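# Sort sealant cartridges by fill level into two crates

## Task

Four sealant cartridges have been partly used up. Each cartridge that is one third full or more goes into the blue crate, and each one below that goes into the dark grey crate. The tubes are opaque, so the fill level cannot be seen. A cartridge in the correct crate earns credit and one in the wrong crate takes credit away. A cartridge earns nothing if it is still in motion at the end or if the red dowel is still inside it. At the end both crates must be standing upright, the gripper must have released everything and moved away, and nothing may rely on the robot to stay where it is.

## Robot and tools

Robot: a single six-joint xArm6 arm with a two-finger parallel gripper and one arm only. Joints from the base outward are waist, shoulder, elbow, forearm roll, wrist pitch and wrist roll. The waist ranges -6.283 to 6.283 rad, shoulder -2.059 to 2.094, elbow -3.927 to 0.192, forearm roll -6.283 to 6.283, wrist pitch -1.693 to 3.142 and wrist roll -6.283 to 6.283. Load limits in N m: waist 43.5, shoulder 43.5, elbow 26.1, forearm roll 26.1, wrist pitch 17.4, wrist roll 17.4. The weight of a held object adds to these loads.

Frames: everything uses the scene frame. Its origin sits on the table top straight below the arm base, +z points up, and +y is on your left when you face along +x. The base itself may be slightly tilted. In the gripper's own frame the fingers point along +z and close along y. end_effector_position (link pinch) is the point between the finger pads when closed, about 2 cm short of the fingertips. Closing pushes the tips about 10 mm further along +z. The reported hand position gets less accurate at long reach.

Row format: each command is one row of 8 numbers, x, y, z, qw, qx, qy, qz, opening. x, y, z is an absolute target position for end_effector_position in metres. qw..qz is an absolute target orientation quaternion with w first. Both are in the scene frame, so the row is a pose and not an offset. Opening runs from -1 (closed) to +1 (fully open, 0.084 m). If any axis of the target, measured in the gripper's frame from the last reported position, is more than 0.6 m away, the call is refused and nothing is sent. Each step the controller clips the command to within 70 mm and 16 degrees of the measured pose, and it favours position over orientation. Put the intended quaternion in every row, not the possibly drifted one from the last result.

Tools:
- execute_actions {"actions": [...], "pictures": bool}. An empty list sends nothing and returns the state with pictures. One action has the form {"rows": [[8 numbers], ...], "steps": n}. It takes up to 15 rows and n from 5 to 15 (default 15), with each step lasting 1/30 s. Each row lasts one step and the last row repeats. A wait has the form {"steps": n} with n up to 300, counted from the last result, so your reply time is included. The result is read 5 steps before the action ends. Those 5 kept-back steps run while you reply. Afterwards the arm continues only to the last clipped pose, so check where it actually got to.
- move {"target": [8-number row], "speed": m/s from 0.002 to 0.5, default 0.25}. This runs a straight path to an absolute pose lasting 0.5 to 10 s, with turning capped at 2x speed in rad/s. The opening is applied at the start. The path does not avoid obstacles, and the real speed can exceed the setting, especially with the arm near full stretch. The 'move:' line reports done, off_target, moving, held or fault, plus the distance to the target. limits=paced means the pose was clipped. limits=held means some steps were blocked, and the arm may then jump quickly.
- wait {"seconds": 0 to 10}: lets the simulation run without sending a new command.
- zoom_image {"camera": cam_head_left|cam_head_right|cam_wrist, "region": [x0,y0,x1,y1]}: pixel coordinates with the top-left at (0,0), at most 504x504. Each image is 672x504.
- read_manual {"section": "licences"}: returns the licence texts only.


Results: the state line lists the gripper position and quaternion plus linear and angular velocities. grip_measured is the actual finger opening, on the same scale as the opening command. A 'Hand target' line appears when no steps are kept back. 'pose unreachable' or HELD means the clearance check changed or blocked a command. The mount block counts as part of the arm for this check. Joint torques come with an offset and noise. MOTOR HOT appears from 65 °C. At 80 °C an OVER-TEMPERATURE FAULT applies the brakes until the motors cool. A TORQUE FAULT happens when a joint reaches its load limit: the arm backs off, stays still for 10 s, and the rest of the call is skipped.

Gripping: to hold something, command an opening clearly below grip_measured, since a larger gap means a firmer squeeze. Each pad can exert about 24 N on objects up to about 6 cm wide. Closing fast can press too hard. The job implies working out each cartridge's fill level without seeing inside, for example by its weight (torque readings when lifted) or by how it behaves, and removing the red dowel.

Avoid: dropping or throwing cartridges, fast impacts, pressing deep into contact, tipping either crate, and pushing anything off the table, which fails the scene. Random tugs on a held part or pushes on loose objects can happen. At the end, open the gripper, move clear, and make sure everything has come to rest.

Each tool is called after "Call:" by a JSON object that holds its "api" and its "payload".

## Session

I'll start by looking at the current state of the scene.

Call:
{"api": "execute_actions", "payload": {"actions": []}}

Scene clock: 0.00 s of 6600.00 s.
end_effector_position=(+0.3495, +0.7066, +0.2556) grip_measured=+1.00 end_effector_quat_wxyz=(-0.579, +0.747, +0.001, +0.326) end_effector_velocity=(-0.000, -0.000, -0.001) end_effector_angular_velocity=(-0.003, +0.001, +0.000)
Joint positions: [ 1.329  0.803 -1.599 -3.03   0.69  -2.184  0.084]
Joint velocities: [ 0.    -0.     0.001 -0.    -0.002 -0.    -0.   ]
Joint torques (N m, as the arm reports them, + toward a larger angle): no reading
Hand target: +0.350, +0.707, +0.256; -0.579, +0.747, +0.001, +0.326

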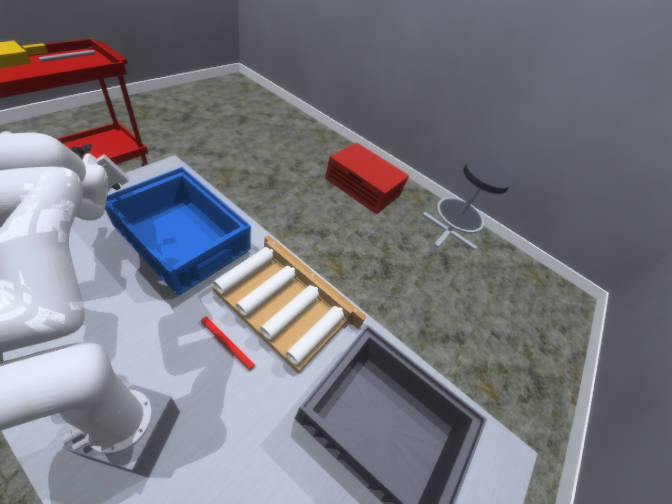

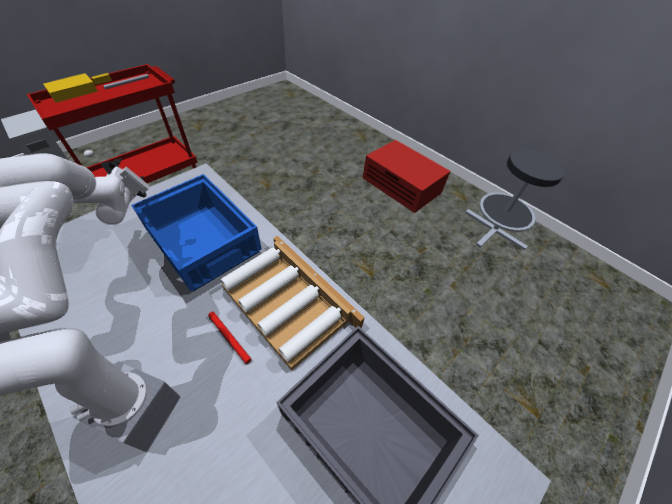

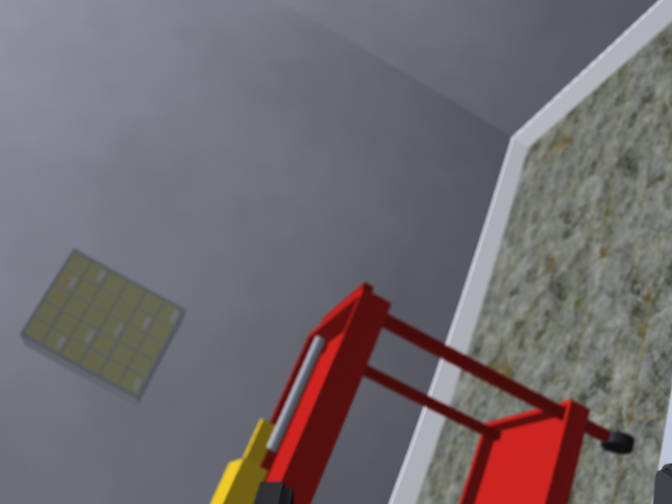

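Call:
{"api": "zoom_image", "payload": {"camera": "cam_head_left", "region": [190, 220, 390, 390]}}

Call:
{"api": "zoom_image", "payload": {"camera": "cam_head_right", "region": [190, 220, 390, 390]}}

Region (190, 220, 390, 390) of cam_head_left's 672x504 image, scaled by 2.520, with more detail than that image has; it fills the top 428 rows of this view, and the rest is white.

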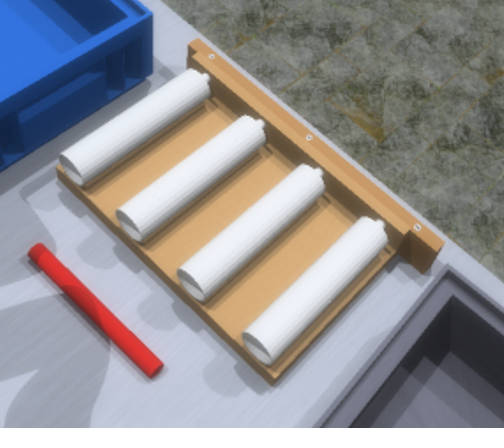

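Region (190, 220, 390, 390) of cam_head_right's 672x504 image, scaled by 2.520, with more detail than that image has; it fills the top 428 rows of this view, and the rest is white.

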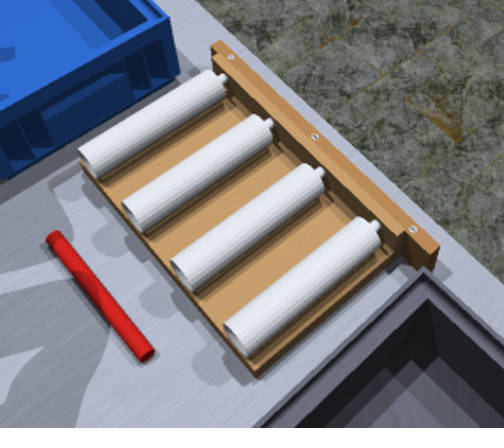

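Call:
{"api": "move", "payload": {"target": [0.36, 0.17, 0.23, 0.4226, 0, 0.9063, 0, -1], "speed": 0.4}}

Scene clock: 11.23 s of 6600.00 s.
end_effector_position=(+0.3591, +0.1700, +0.2296) grip_measured=-1.00 end_effector_quat_wxyz=(+0.422, -0.001, +0.906, -0.001) end_effector_velocity=(+0.000, -0.001, +0.000) end_effector_angular_velocity=(+0.006, +0.003, +0.001)
Joint positions: [ 0.748 -0.27  -0.316 -2.073  0.476 -0.648  0.   ]
Joint velocities: [-0.011 -0.003 -0.001 -0.013 -0.013  0.006  0.   ]
Joint torques (N m, as the arm reports them, + toward a larger angle): [-0.12 -7.72 -9.7  -0.63 -0.11  0.24]
Hand target: +0.359, +0.170, +0.230; +0.422, -0.001, +0.906, -0.001
Off the commanded pose: 0.001 m, 0 deg.
Kept back: nothing.
After step 90, 4.37 s passed at rest.
move: done
camera_calibration (this result's frames):
cam_wrist: T_world_to_cam=[[-0.0065735, 0.999958, -0.00640251, -0.132194], [0.631752, 0.0091159, 0.775117, -0.33639], [0.775143, 0.00105044, -0.631785, -0.00376741], [0, 0, 0, 1]] pos_world=[0.214566, 0.135259, 0.257515]

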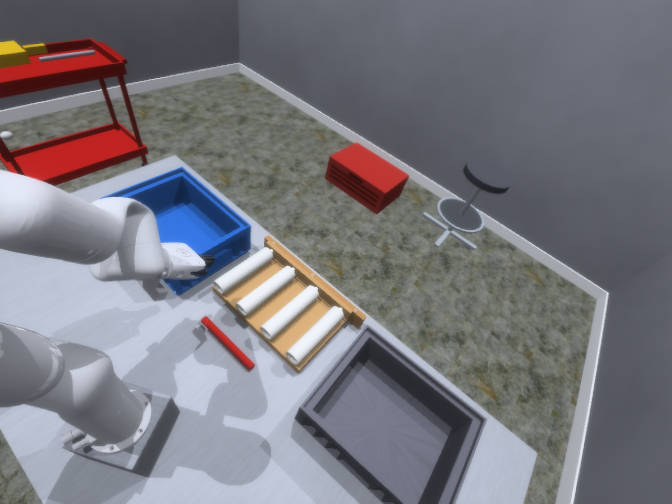

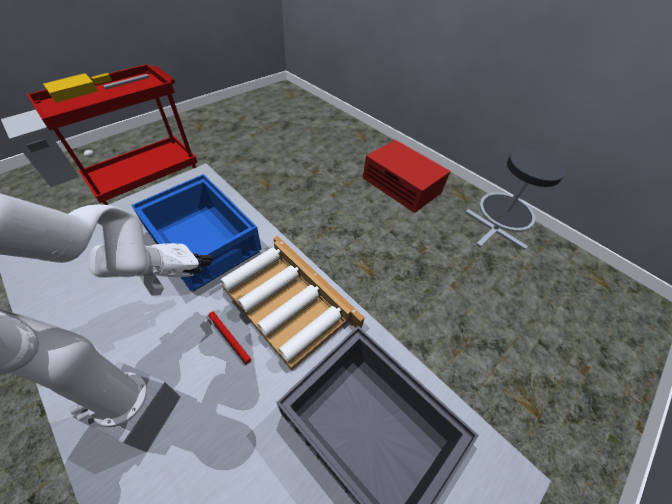

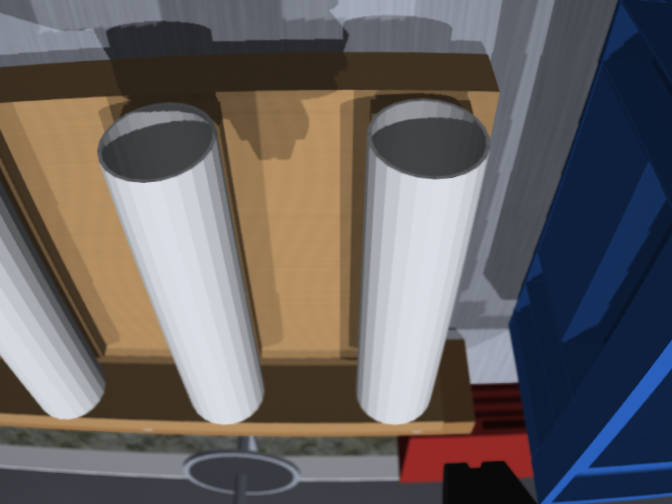

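Call:
{"api": "move", "payload": {"target": [0.375, 0.178, 0.122, 0.6428, 0, 0.766, 0, -1], "speed": 0.25}}

Scene clock: 17.07 s of 6600.00 s.
end_effector_position=(+0.3748, +0.1787, +0.1217) grip_measured=-1.00 end_effector_quat_wxyz=(+0.642, +0.001, +0.766, +0.000) end_effector_velocity=(-0.000, -0.000, -0.002) end_effector_angular_velocity=(-0.001, -0.003, -0.001)
Joint positions: [ 1.142  0.635 -0.472 -2.215  1.524  0.15   0.   ]
Joint velocities: [ 0.004  0.012 -0.005  0.005  0.006  0.005  0.   ]
Joint torques (N m, as the arm reports them, + toward a larger angle): [ -0.61 -13.27  -1.93  -0.54   1.16   0.17]
Hand target: +0.375, +0.179, +0.121; +0.642, +0.000, +0.766, +0.000
Off the commanded pose: 0.001 m, 0 deg.
Kept back: nothing.
After step 90, 1.23 s passed at rest.
move: done
camera_calibration (this result's frames):
cam_wrist: T_world_to_cam=[[-0.00244757, 0.99999, -0.00381508, -0.143305], [0.159988, 0.00415753, 0.98711, -0.110864], [0.987116, 0.00180565, -0.159996, -0.221084], [0, 0, 0, 1]] pos_world=[0.235622, 0.144163, 0.0735157]

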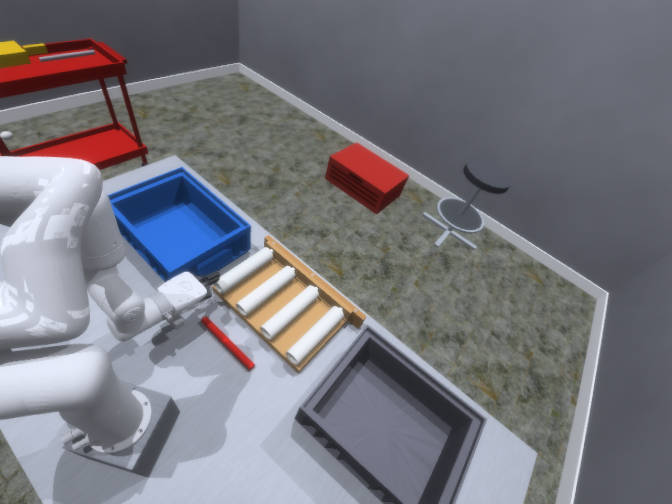

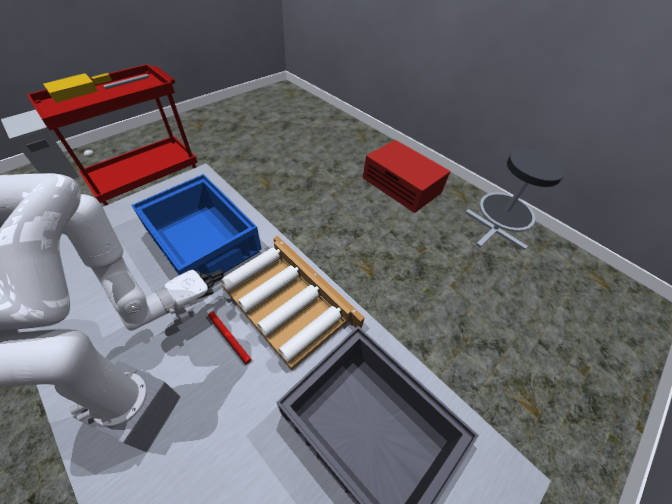

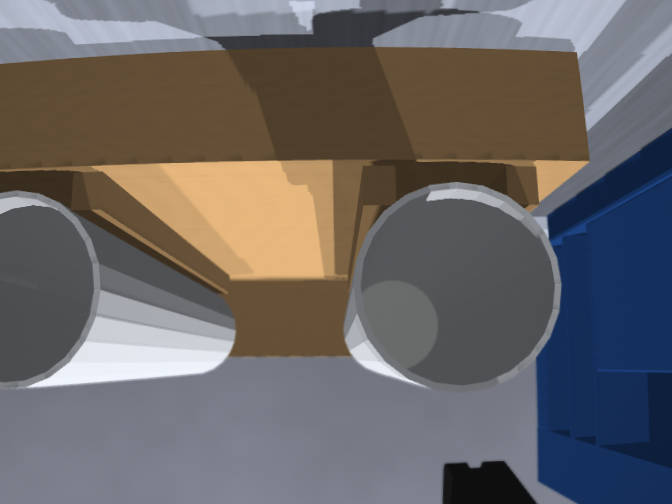

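Call:
{"api": "zoom_image", "payload": {"camera": "cam_wrist", "region": [330, 170, 580, 400]}}

Region (330, 170, 580, 400) of cam_wrist's 672x504 image, scaled by 2.016, with more detail than that image has; it fills the top 464 rows of this view, and the rest is white.

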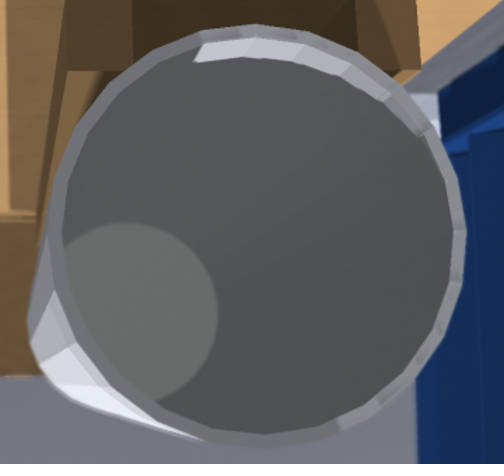

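Call:
{"api": "move", "payload": {"target": [0.39, 0.085, 0.122, 0.6428, 0, 0.766, 0, -1], "speed": 0.25}}

Scene clock: 18.40 s of 6600.00 s.
end_effector_position=(+0.3900, +0.0851, +0.1221) grip_measured=-1.00 end_effector_quat_wxyz=(+0.643, -0.000, +0.766, -0.000) end_effector_velocity=(-0.000, -0.002, -0.000) end_effector_angular_velocity=(-0.002, +0.004, +0.009)
Joint positions: [ 0.77   0.647 -0.328 -2.575  1.698  0.187  0.   ]
Joint velocities: [-0.02  -0.001  0.006 -0.028  0.006 -0.007  0.   ]
Joint torques (N m, as the arm reports them, + toward a larger angle): [  0.   -11.6   -0.31  -0.54   1.33   0.28]
Hand target: +0.390, +0.085, +0.122; +0.643, -0.000, +0.766, -0.000
Off the commanded pose: 0.000 m, 0 deg.
Kept back: nothing.
move: done
camera_calibration (this result's frames):
cam_wrist: T_world_to_cam=[[-0.00286215, 0.999979, -0.00579651, -0.0492765], [0.157878, 0.0061757, 0.987439, -0.112759], [0.987454, 0.00191106, -0.157893, -0.236332], [0, 0, 0, 1]] pos_world=[0.251028, 0.0504235, 0.073742]

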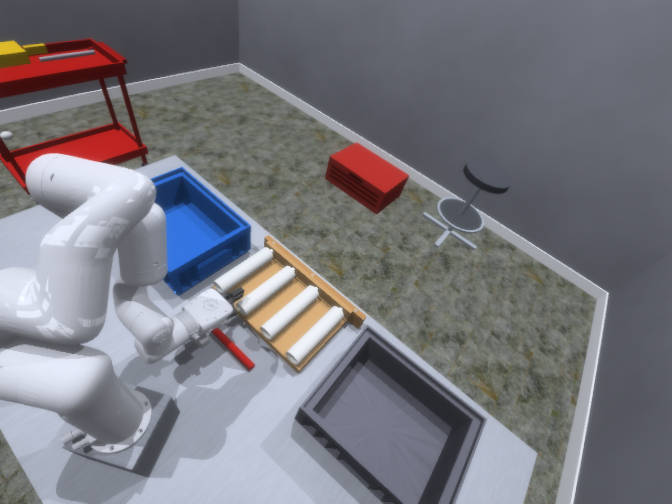

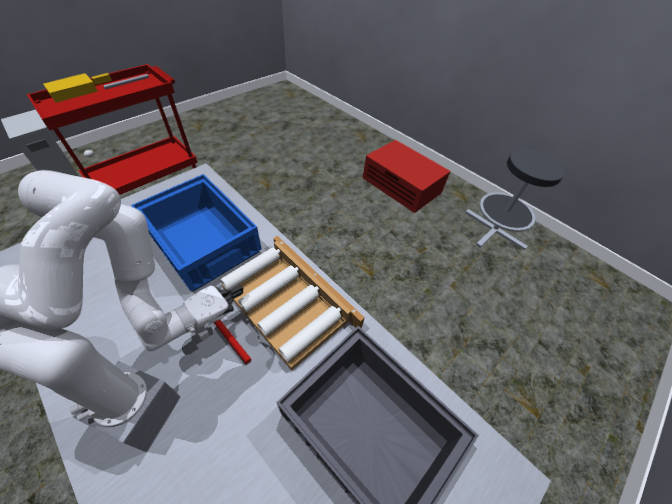

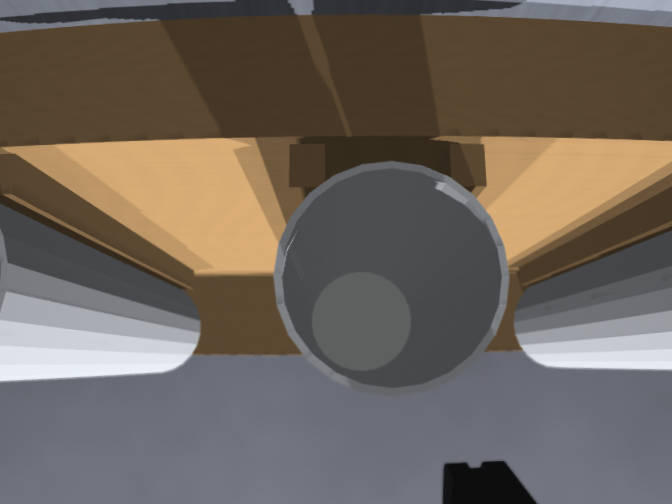

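Call:
{"api": "move", "payload": {"target": [0.395, -0.03, 0.122, 0.6428, 0, 0.766, 0, -1], "speed": 0.2}}

Scene clock: 20.07 s of 6600.00 s.
end_effector_position=(+0.3948, -0.0308, +0.1221) grip_measured=-1.00 end_effector_quat_wxyz=(+0.643, -0.001, +0.766, -0.001) end_effector_velocity=(+0.000, -0.000, -0.001) end_effector_angular_velocity=(+0.002, +0.003, +0.010)
Joint positions: [-0.038  0.664 -0.281 -3.385  1.8   -0.077  0.   ]
Joint velocities: [-0.019 -0.    -0.004 -0.03  -0.009 -0.009  0.   ]
Joint torques (N m, as the arm reports them, + toward a larger angle): [ -1.18 -11.36  -0.02  -1.57   1.35   0.28]
Hand target: +0.395, -0.031, +0.122; +0.643, -0.001, +0.766, -0.001
Off the commanded pose: 0.001 m, 0 deg.
Kept back: nothing.
move: done
camera_calibration (this result's frames):
cam_wrist: T_world_to_cam=[[-0.00246558, 0.999967, -0.0076769, 0.0666747], [0.15859, 0.00797077, 0.987312, -0.112975], [0.987341, 0.00121681, -0.158605, -0.240661], [0, 0, 0, 1]] pos_world=[0.255695, -0.0654792, 0.0738833]

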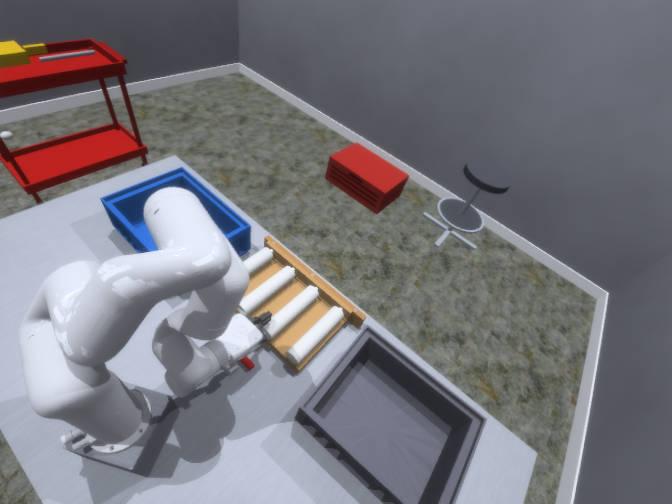

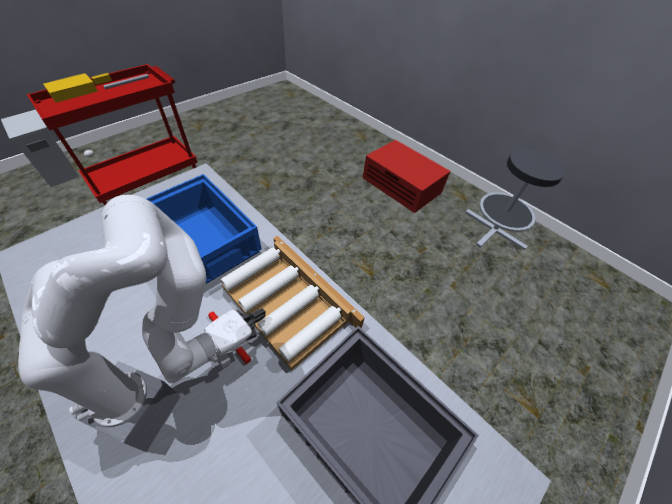

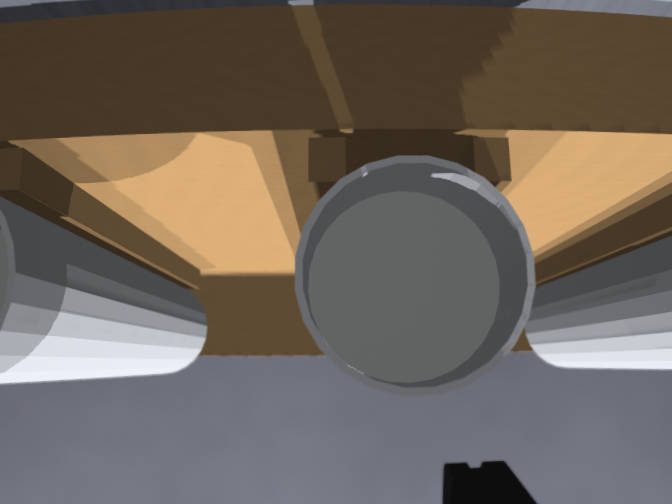

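Call:
{"api": "move", "payload": {"target": [0.39, -0.115, 0.122, 0.6428, 0, 0.766, 0, -1], "speed": 0.2}}

Scene clock: 21.20 s of 6600.00 s.
end_effector_position=(+0.3894, -0.1150, +0.1219) grip_measured=-1.00 end_effector_quat_wxyz=(+0.642, -0.000, +0.766, -0.000) end_effector_velocity=(+0.001, -0.002, +0.000) end_effector_angular_velocity=(+0.002, -0.003, +0.007)
Joint positions: [-0.504  0.655 -0.384 -3.841  1.633 -0.16   0.   ]
Joint velocities: [-0.012  0.002 -0.009 -0.019 -0.006  0.002  0.   ]
Joint torques (N m, as the arm reports them, + toward a larger angle): [ -0.82 -12.16  -0.84  -1.61   1.26   0.31]
Hand target: +0.389, -0.116, +0.122; +0.643, -0.000, +0.766, -0.000
Off the commanded pose: 0.001 m, 0 deg.
Kept back: nothing.
move: done
camera_calibration (this result's frames):
cam_wrist: T_world_to_cam=[[-0.00296857, 0.999974, -0.0065382, 0.150883], [0.16019, 0.00692932, 0.987062, -0.111931], [0.987082, 0.00188281, -0.160206, -0.234877], [0, 0, 0, 1]] pos_world=[0.250221, -0.149662, 0.073841]

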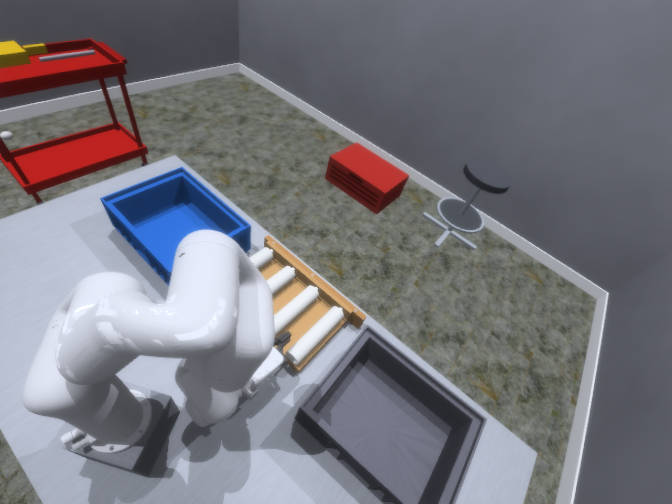

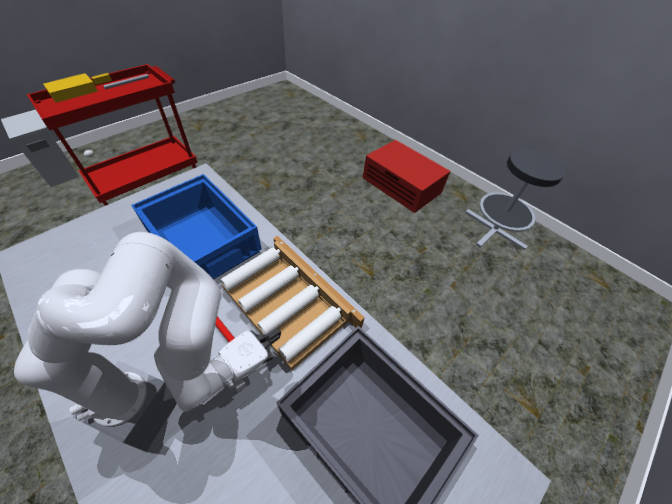

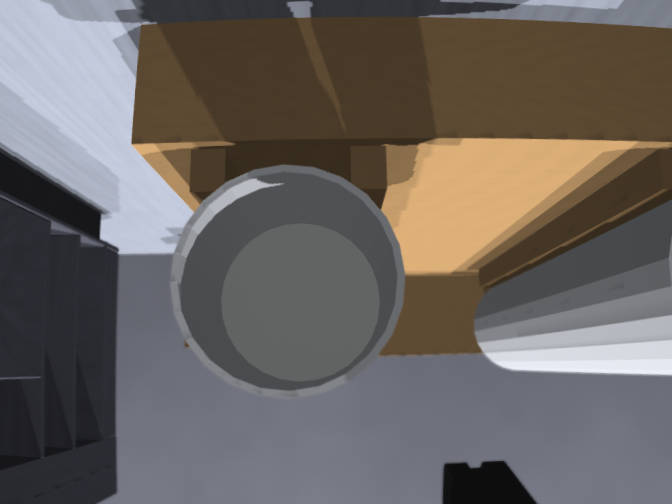

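Call:
{"api": "zoom_image", "payload": {"camera": "cam_head_right", "region": [260, 310, 500, 504]}}

Call:
{"api": "zoom_image", "payload": {"camera": "cam_head_right", "region": [120, 160, 290, 300]}}

Region (260, 310, 500, 504) of cam_head_right's 672x504 image, scaled by 2.100, with more detail than that image has; it fills the top 407 rows of this view, and the rest is white.

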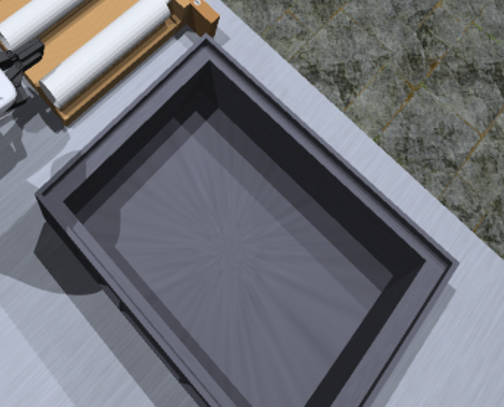

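Region (120, 160, 290, 300) of cam_head_right's 672x504 image, scaled by 2.965, with more detail than that image has; it fills the top 415 rows of this view, and the rest is white.

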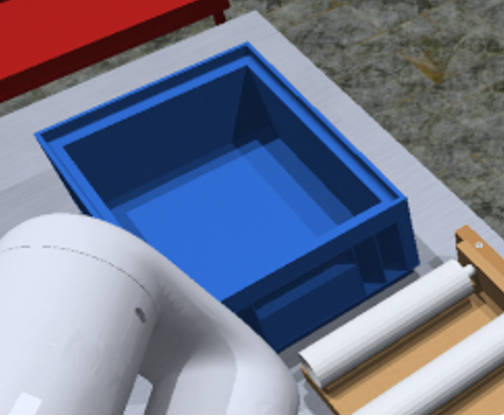

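Call:
{"api": "move", "payload": {"target": [0.42, 0.12, 0.22, 0.3351, -0.0682, 0.9208, -0.1874, -1], "speed": 0.3}}

Scene clock: 29.47 s of 6600.00 s.
end_effector_position=(+0.4208, +0.1209, +0.2204) grip_measured=-1.00 end_effector_quat_wxyz=(+0.335, -0.068, +0.921, -0.186) end_effector_velocity=(+0.000, -0.001, +0.000) end_effector_angular_velocity=(-0.007, +0.005, -0.008)
Joint positions: [ 0.648 -0.068 -0.516 -1.6    0.577 -1.408  0.   ]
Joint velocities: [ 0.004  0.002 -0.004  0.023  0.01  -0.018  0.   ]
Joint torques (N m, as the arm reports them, + toward a larger angle): [ -0.73 -10.99 -10.03  -0.77  -0.19   0.29]
Hand target: +0.421, +0.121, +0.221; +0.335, -0.068, +0.921, -0.186
Off the commanded pose: 0.001 m, 0 deg.
Kept back: nothing.
After step 90, 3.13 s passed at rest.
move: done
camera_calibration (this result's frames):
cam_wrist: T_world_to_cam=[[-0.00680324, 0.920648, -0.390333, 0.0115771], [0.756367, 0.260071, 0.600226, -0.412129], [0.654112, -0.291152, -0.698118, 0.0435039], [0, 0, 0, 1]] pos_world=[0.283343, 0.109191, 0.28226]

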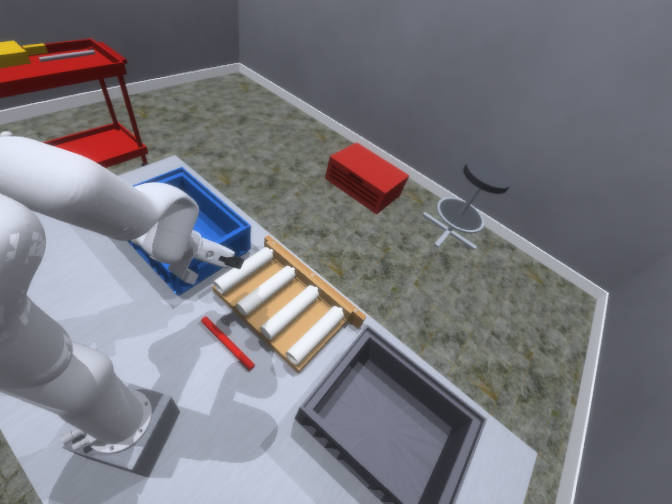

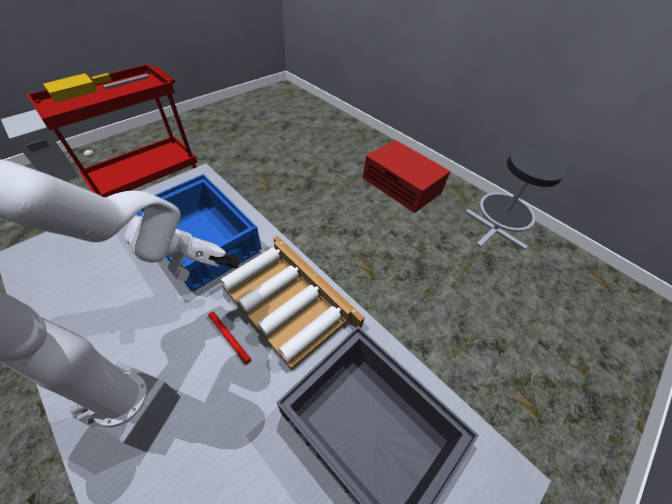

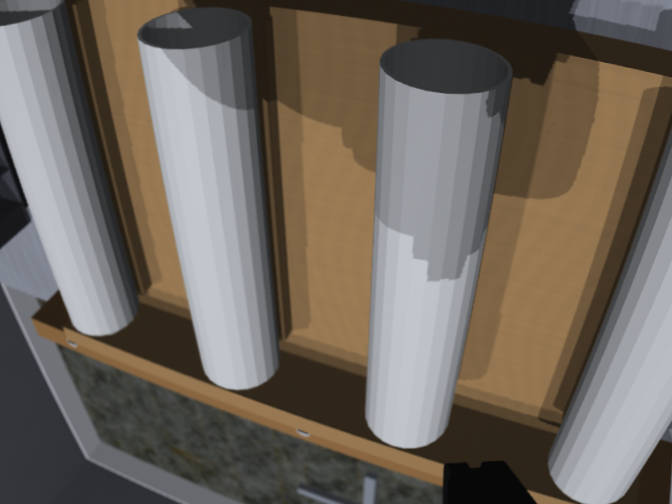

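Call:
{"api": "move", "payload": {"target": [0.508, 0.173, 0.15, 0, 0, 1, 0, 0.62], "speed": 0.3}}

Scene clock: 31.63 s of 6600.00 s.
end_effector_position=(+0.5079, +0.1726, +0.1498) grip_measured=+0.61 end_effector_quat_wxyz=(+0.000, -0.001, +1.000, +0.000) end_effector_velocity=(+0.002, +0.001, +0.000) end_effector_angular_velocity=(+0.004, +0.005, -0.001)
Joint positions: [ 0.525  0.456 -1.144  0.01   0.654 -2.825  0.07 ]
Joint velocities: [-0.002  0.006 -0.012  0.009  0.01  -0.007 -0.   ]
Joint torques (N m, as the arm reports them, + toward a larger angle): [ -0.75 -19.59 -10.72  -1.14  -1.76   0.27]
Hand target: +0.508, +0.173, +0.150; -0.000, -0.000, +1.000, +0.001
Off the commanded pose: 0.000 m, 0 deg.
Kept back: nothing.
move: done
camera_calibration (this result's frames):
cam_wrist: T_world_to_cam=[[-0.00702574, 0.999972, 0.00259625, -0.13548], [0.999861, 0.00698566, 0.0151373, -0.44132], [0.0151188, 0.00270224, -0.999882, 0.27136], [0, 0, 0, 1]] pos_world=[0.436205, 0.137826, 0.27836]

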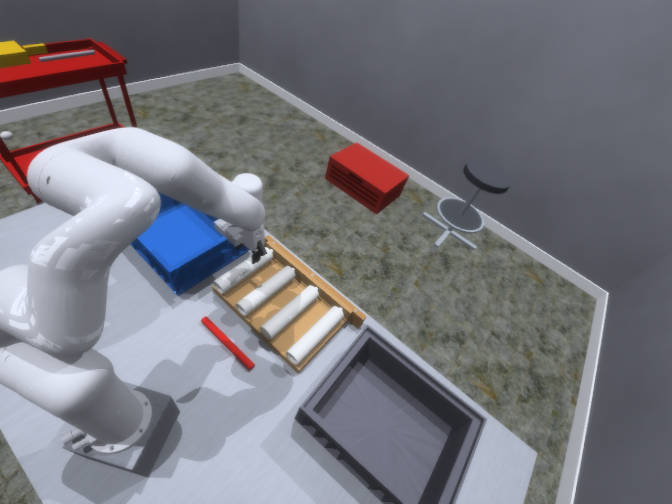

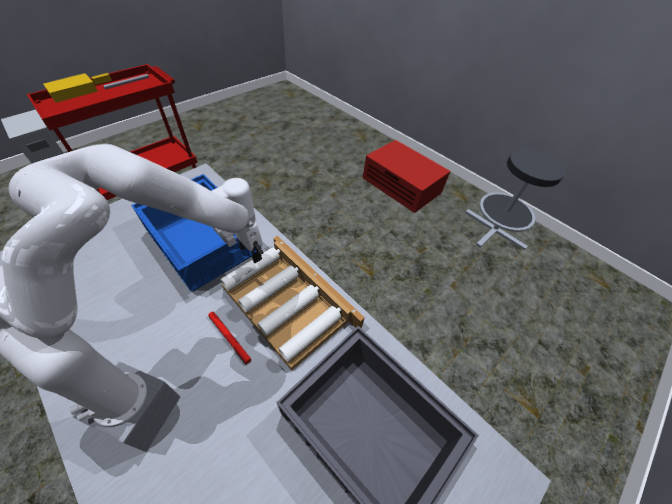

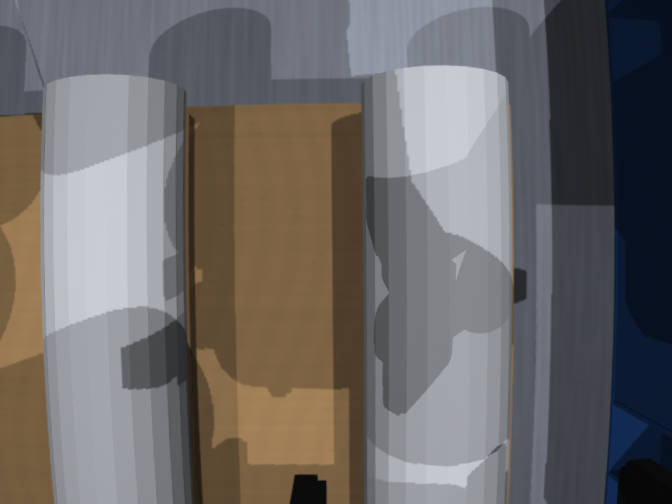

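Call:
{"api": "move", "payload": {"target": [0.508, 0.173, 0.063, 0, 0, 1, 0, 0.62], "speed": 0.15}}

Scene clock: 33.17 s of 6600.00 s.
end_effector_position=(+0.5086, +0.1732, +0.0635) grip_measured=+0.61 end_effector_quat_wxyz=(+0.001, -0.000, +1.000, +0.000) end_effector_velocity=(-0.002, -0.001, -0.004) end_effector_angular_velocity=(-0.002, +0.007, -0.000)
Joint positions: [ 0.528  0.668 -1.183  0.012  0.48  -2.824  0.07 ]
Joint velocities: [-0.001  0.008  0.001  0.001 -0.001 -0.001  0.   ]
Joint torques (N m, as the arm reports them, + toward a larger angle): [ -0.87 -20.64  -9.52  -1.07  -1.56   0.25]
Hand target: +0.508, +0.173, +0.063; -0.000, -0.000, +1.000, +0.000
Off the commanded pose: 0.001 m, 0 deg.
Kept back: nothing.
move: done
camera_calibration (this result's frames):
cam_wrist: T_world_to_cam=[[-0.00593679, 0.999979, 0.00240193, -0.136363], [0.999856, 0.00589787, 0.0159004, -0.44058], [0.0158859, 0.00249598, -0.999871, 0.184733], [0, 0, 0, 1]] pos_world=[0.436772, 0.138497, 0.192042]

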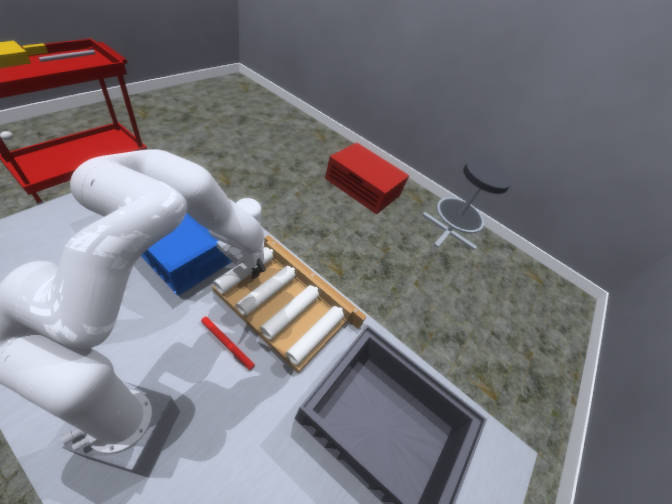

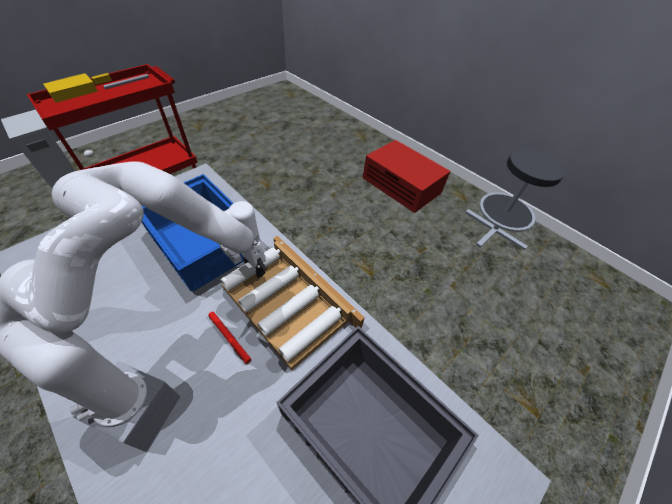

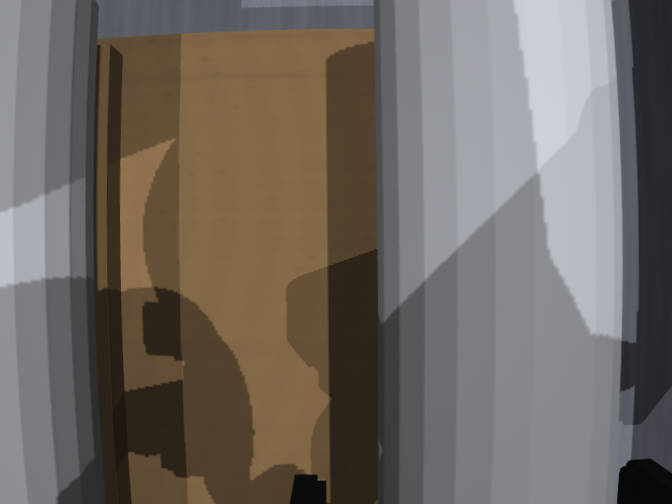

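Call:
{"api": "execute_actions", "payload": {"actions": [{"rows": [[0.508,0.173,0.063,0,0,1,0,0.55],[0.508,0.173,0.063,0,0,1,0,0.48],[0.508,0.173,0.063,0,0,1,0,0.41],[0.508,0.173,0.063,0,0,1,0,0.35],[0.508,0.173,0.063,0,0,1,0,0.30],[0.508,0.173,0.063,0,0,1,0,0.25],[0.508,0.173,0.063,0,0,1,0,0.21],[0.508,0.173,0.063,0,0,1,0,0.17],[0.508,0.173,0.063,0,0,1,0,0.13],[0.508,0.173,0.063,0,0,1,0,0.09],[0.508,0.173,0.063,0,0,1,0,0.05],[0.508,0.173,0.063,0,0,1,0,0.0],[0.508,0.173,0.063,0,0,1,0,-0.1],[0.508,0.173,0.063,0,0,1,0,-0.2],[0.508,0.173,0.063,0,0,1,0,-0.3]], "steps": 15}]}}

Call:
{"api": "move", "payload": {"target": [0.508, 0.173, 0.215, 0, 0, 1, 0, -0.4], "speed": 0.2}}

Scene clock: 34.23 s of 6600.00 s.
end_effector_position=(+0.5081, +0.1732, +0.0631) grip_measured=+0.11 end_effector_quat_wxyz=(+0.000, -0.000, +1.000, +0.000) end_effector_velocity=(+0.002, +0.002, +0.003) end_effector_angular_velocity=(+0.002, -0.007, +0.004)
Joint positions: [ 0.528  0.668 -1.182  0.012  0.48  -2.824  0.049]
Joint velocities: [ 0.003 -0.003 -0.003  0.    -0.001 -0.001 -0.041]
Joint torques (N m, as the arm reports them, + toward a larger angle): [ -1.36 -20.34  -9.14  -1.29  -1.52   0.28]
Steps of this call (steps 1 to 22: nothing new was sent; steps 23 to 32: the first 10 steps of this action). Readings (end_effector_position):
23: (+0.5081, +0.1731, +0.0629)
24: (+0.5081, +0.1730, +0.0629)
26: (+0.5080, +0.1730, +0.0630)
30: (+0.5080, +0.1730, +0.0630)
32: the state above

Scene clock: 35.70 s of 6600.00 s.
end_effector_position=(+0.5073, +0.1727, +0.2143) grip_measured=+0.09 end_effector_quat_wxyz=(-0.001, +0.000, +1.000, -0.000) end_effector_velocity=(+0.004, +0.001, +0.007) end_effector_angular_velocity=(+0.004, -0.012, -0.002)
Joint positions: [ 0.525  0.327 -1.166  0.007  0.807 -2.821  0.048]
Joint velocities: [-0.    -0.008 -0.008  0.     0.003  0.002  0.   ]
Joint torques (N m, as the arm reports them, + toward a larger angle): [ -0.93 -19.08 -12.28  -1.19  -1.6    0.36]
Hand target: +0.508, +0.173, +0.215; +0.000, +0.000, +1.000, -0.000
Off your previous action's commanded pose: 0.000 m, 0 deg at its last step (step 5 of this call).
Off the commanded pose: 0.001 m, 0 deg.
Kept back: nothing.
move: done
camera_calibration (this result's frames):
cam_wrist: T_world_to_cam=[[-0.00571239, 0.999983, 0.00117073, -0.136095], [0.999899, 0.00569662, 0.0130547, -0.441119], [0.0130478, 0.00124519, -0.999914, 0.337115], [0, 0, 0, 1]] pos_world=[0.435898, 0.138186, 0.343004]

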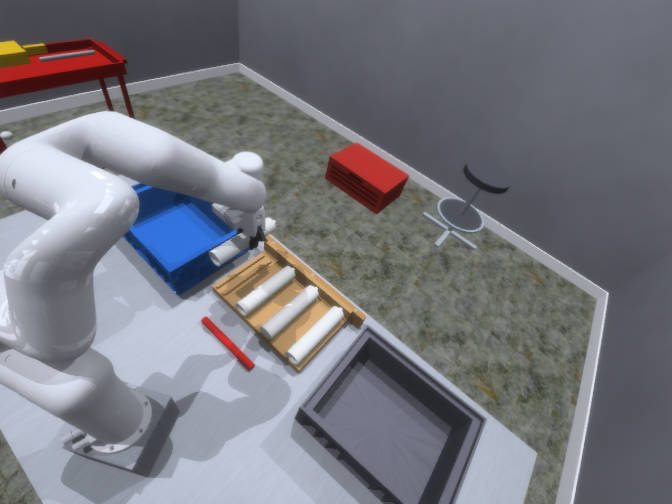

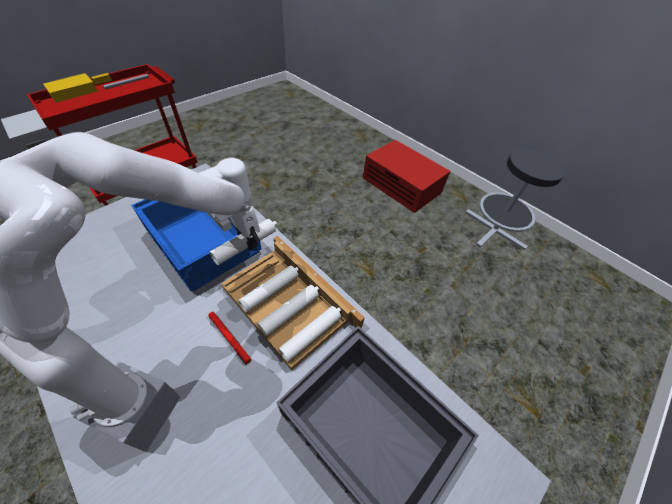

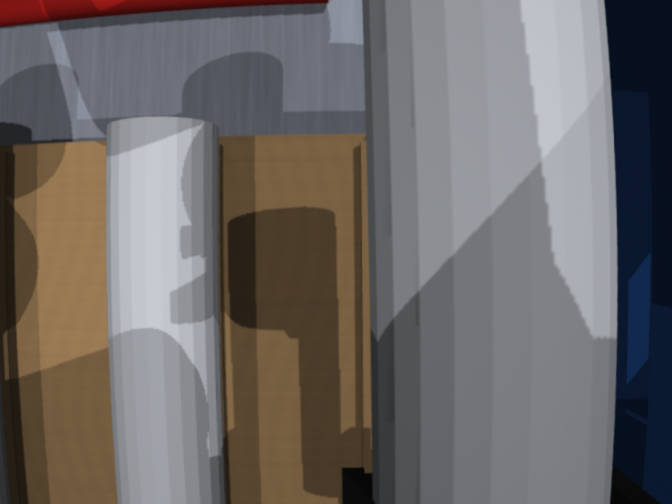

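Call:
{"api": "move", "payload": {"target": [0.48, -0.46, 0.215, 0, 0.7071, 0.7071, 0, -0.4], "speed": 0.35}}

action 0: the call puts the target (arm/x, arm/y, arm/z) 0.633 m from end_effector_position in the last result along the gripper's own y axis as it stood there; a target may be at most 0.6 m away along each of those axes, so nothing of the call was run and nothing moved. Command a nearer target, and go on from there in a later call.

Call:
{"api": "move", "payload": {"target": [0.48, -0.42, 0.215, 0, 0.7071, 0.7071, 0, -0.4], "speed": 0.35}}

Scene clock: 39.07 s of 6600.00 s.
end_effector_position=(+0.4780, -0.4203, +0.2153) grip_measured=+0.09 end_effector_quat_wxyz=(+0.001, +0.707, +0.707, -0.001) end_effector_velocity=(-0.001, -0.004, -0.000) end_effector_angular_velocity=(+0.002, +0.004, -0.007)
Joint positions: [-0.536  0.693 -1.72   0.036  1.013 -2.326  0.048]
Joint velocities: [-0.006  0.009 -0.016 -0.001  0.011  0.002  0.   ]
Joint torques (N m, as the arm reports them, + toward a larger angle): [ -1.72 -23.91 -12.59  -1.08  -1.55   0.29]
Hand target: +0.478, -0.421, +0.215; +0.000, +0.707, +0.707, -0.001
Off the commanded pose: 0.002 m, 0 deg.
Kept back: nothing.
move: done
camera_calibration (this result's frames):
cam_wrist: T_world_to_cam=[[0.999975, 0.00687154, 0.00133637, -0.441369], [0.00684789, -0.999833, 0.0169627, -0.357238], [0.00145271, -0.0169531, -0.999855, 0.337161], [0, 0, 0, 1]] pos_world=[0.443315, -0.348429, 0.343762]

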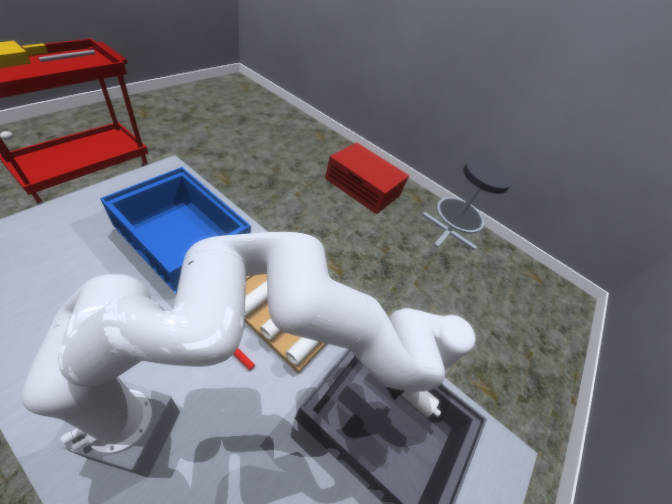

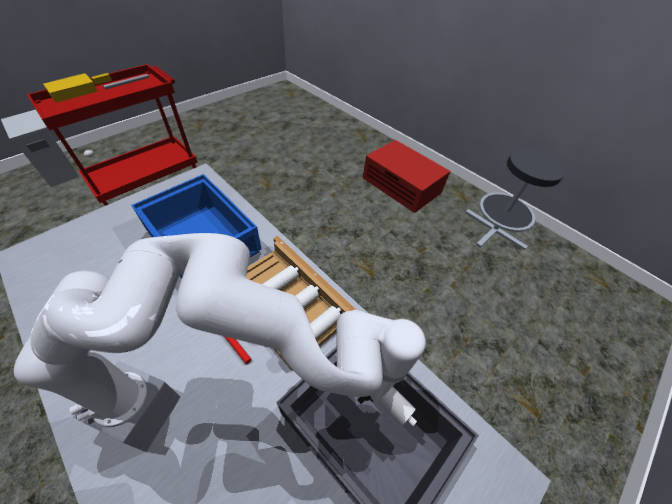

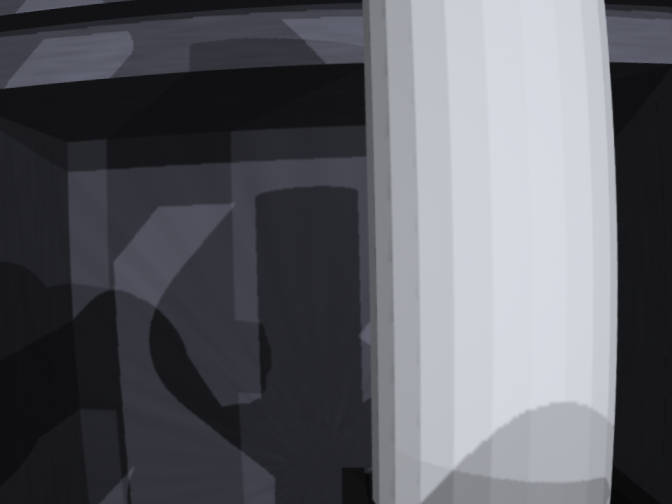

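Call:
{"api": "move", "payload": {"target": [0.478, -0.46, 0.07, 0, 0.7071, 0.7071, 0, -0.4], "speed": 0.15}}

Scene clock: 41.70 s of 6600.00 s.
end_effector_position=(+0.4783, -0.4603, +0.0706) grip_measured=+0.09 end_effector_quat_wxyz=(+0.001, +0.707, +0.707, +0.000) end_effector_velocity=(-0.004, +0.003, -0.008) end_effector_angular_velocity=(+0.010, +0.009, -0.002)
Joint positions: [-0.573  1.063 -1.927  0.044  0.853 -2.372  0.048]
Joint velocities: [-0.001  0.01   0.002  0.001  0.001  0.001 -0.   ]
Joint torques (N m, as the arm reports them, + toward a larger angle): [ -1.82 -26.66 -12.33  -1.31  -1.58   0.41]
Hand target: +0.478, -0.460, +0.070; -0.000, +0.707, +0.707, -0.000
Off the commanded pose: 0.001 m, 0 deg.
Kept back: nothing.
move: done
camera_calibration (this result's frames):
cam_wrist: T_world_to_cam=[[0.999978, 0.00606937, 0.00264891, -0.441662], [0.00602772, -0.999862, 0.0154558, -0.394249], [0.00274235, -0.0154395, -0.999877, 0.191869], [0, 0, 0, 1]] pos_world=[0.443503, -0.388552, 0.199109]

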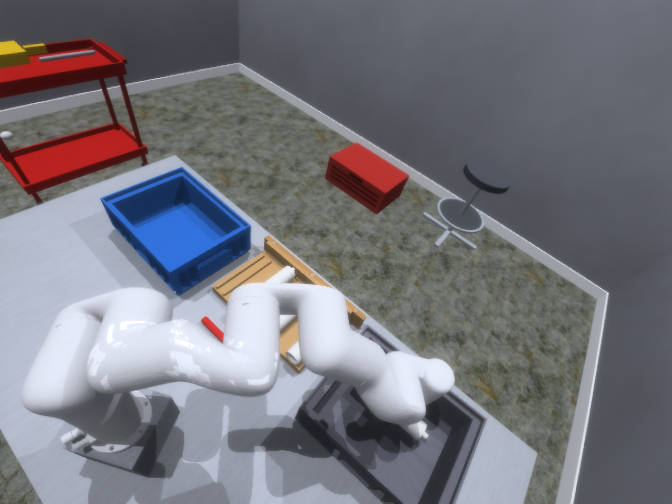

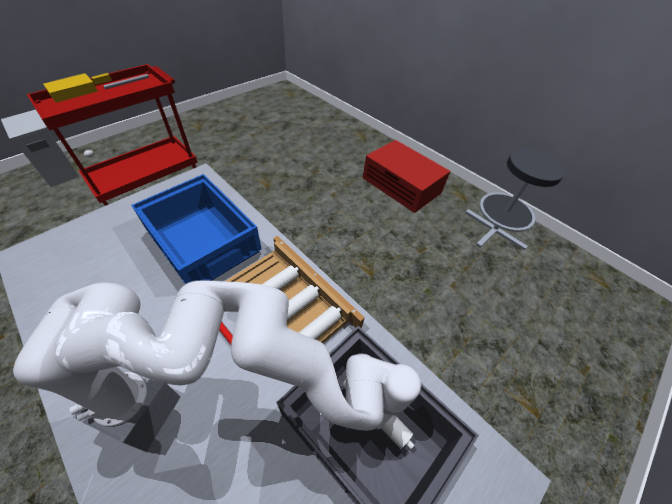

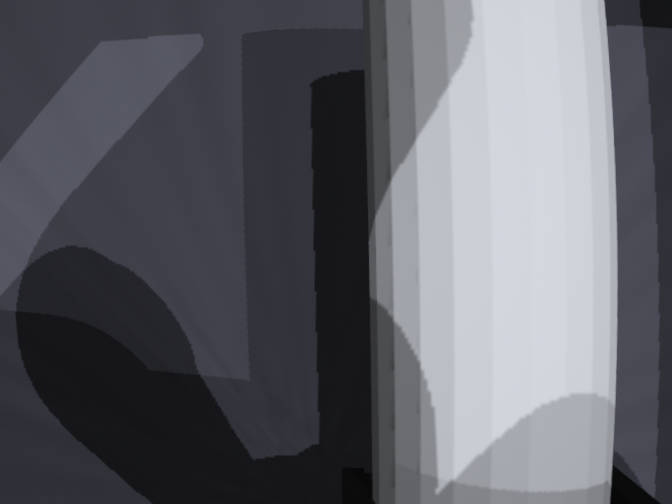

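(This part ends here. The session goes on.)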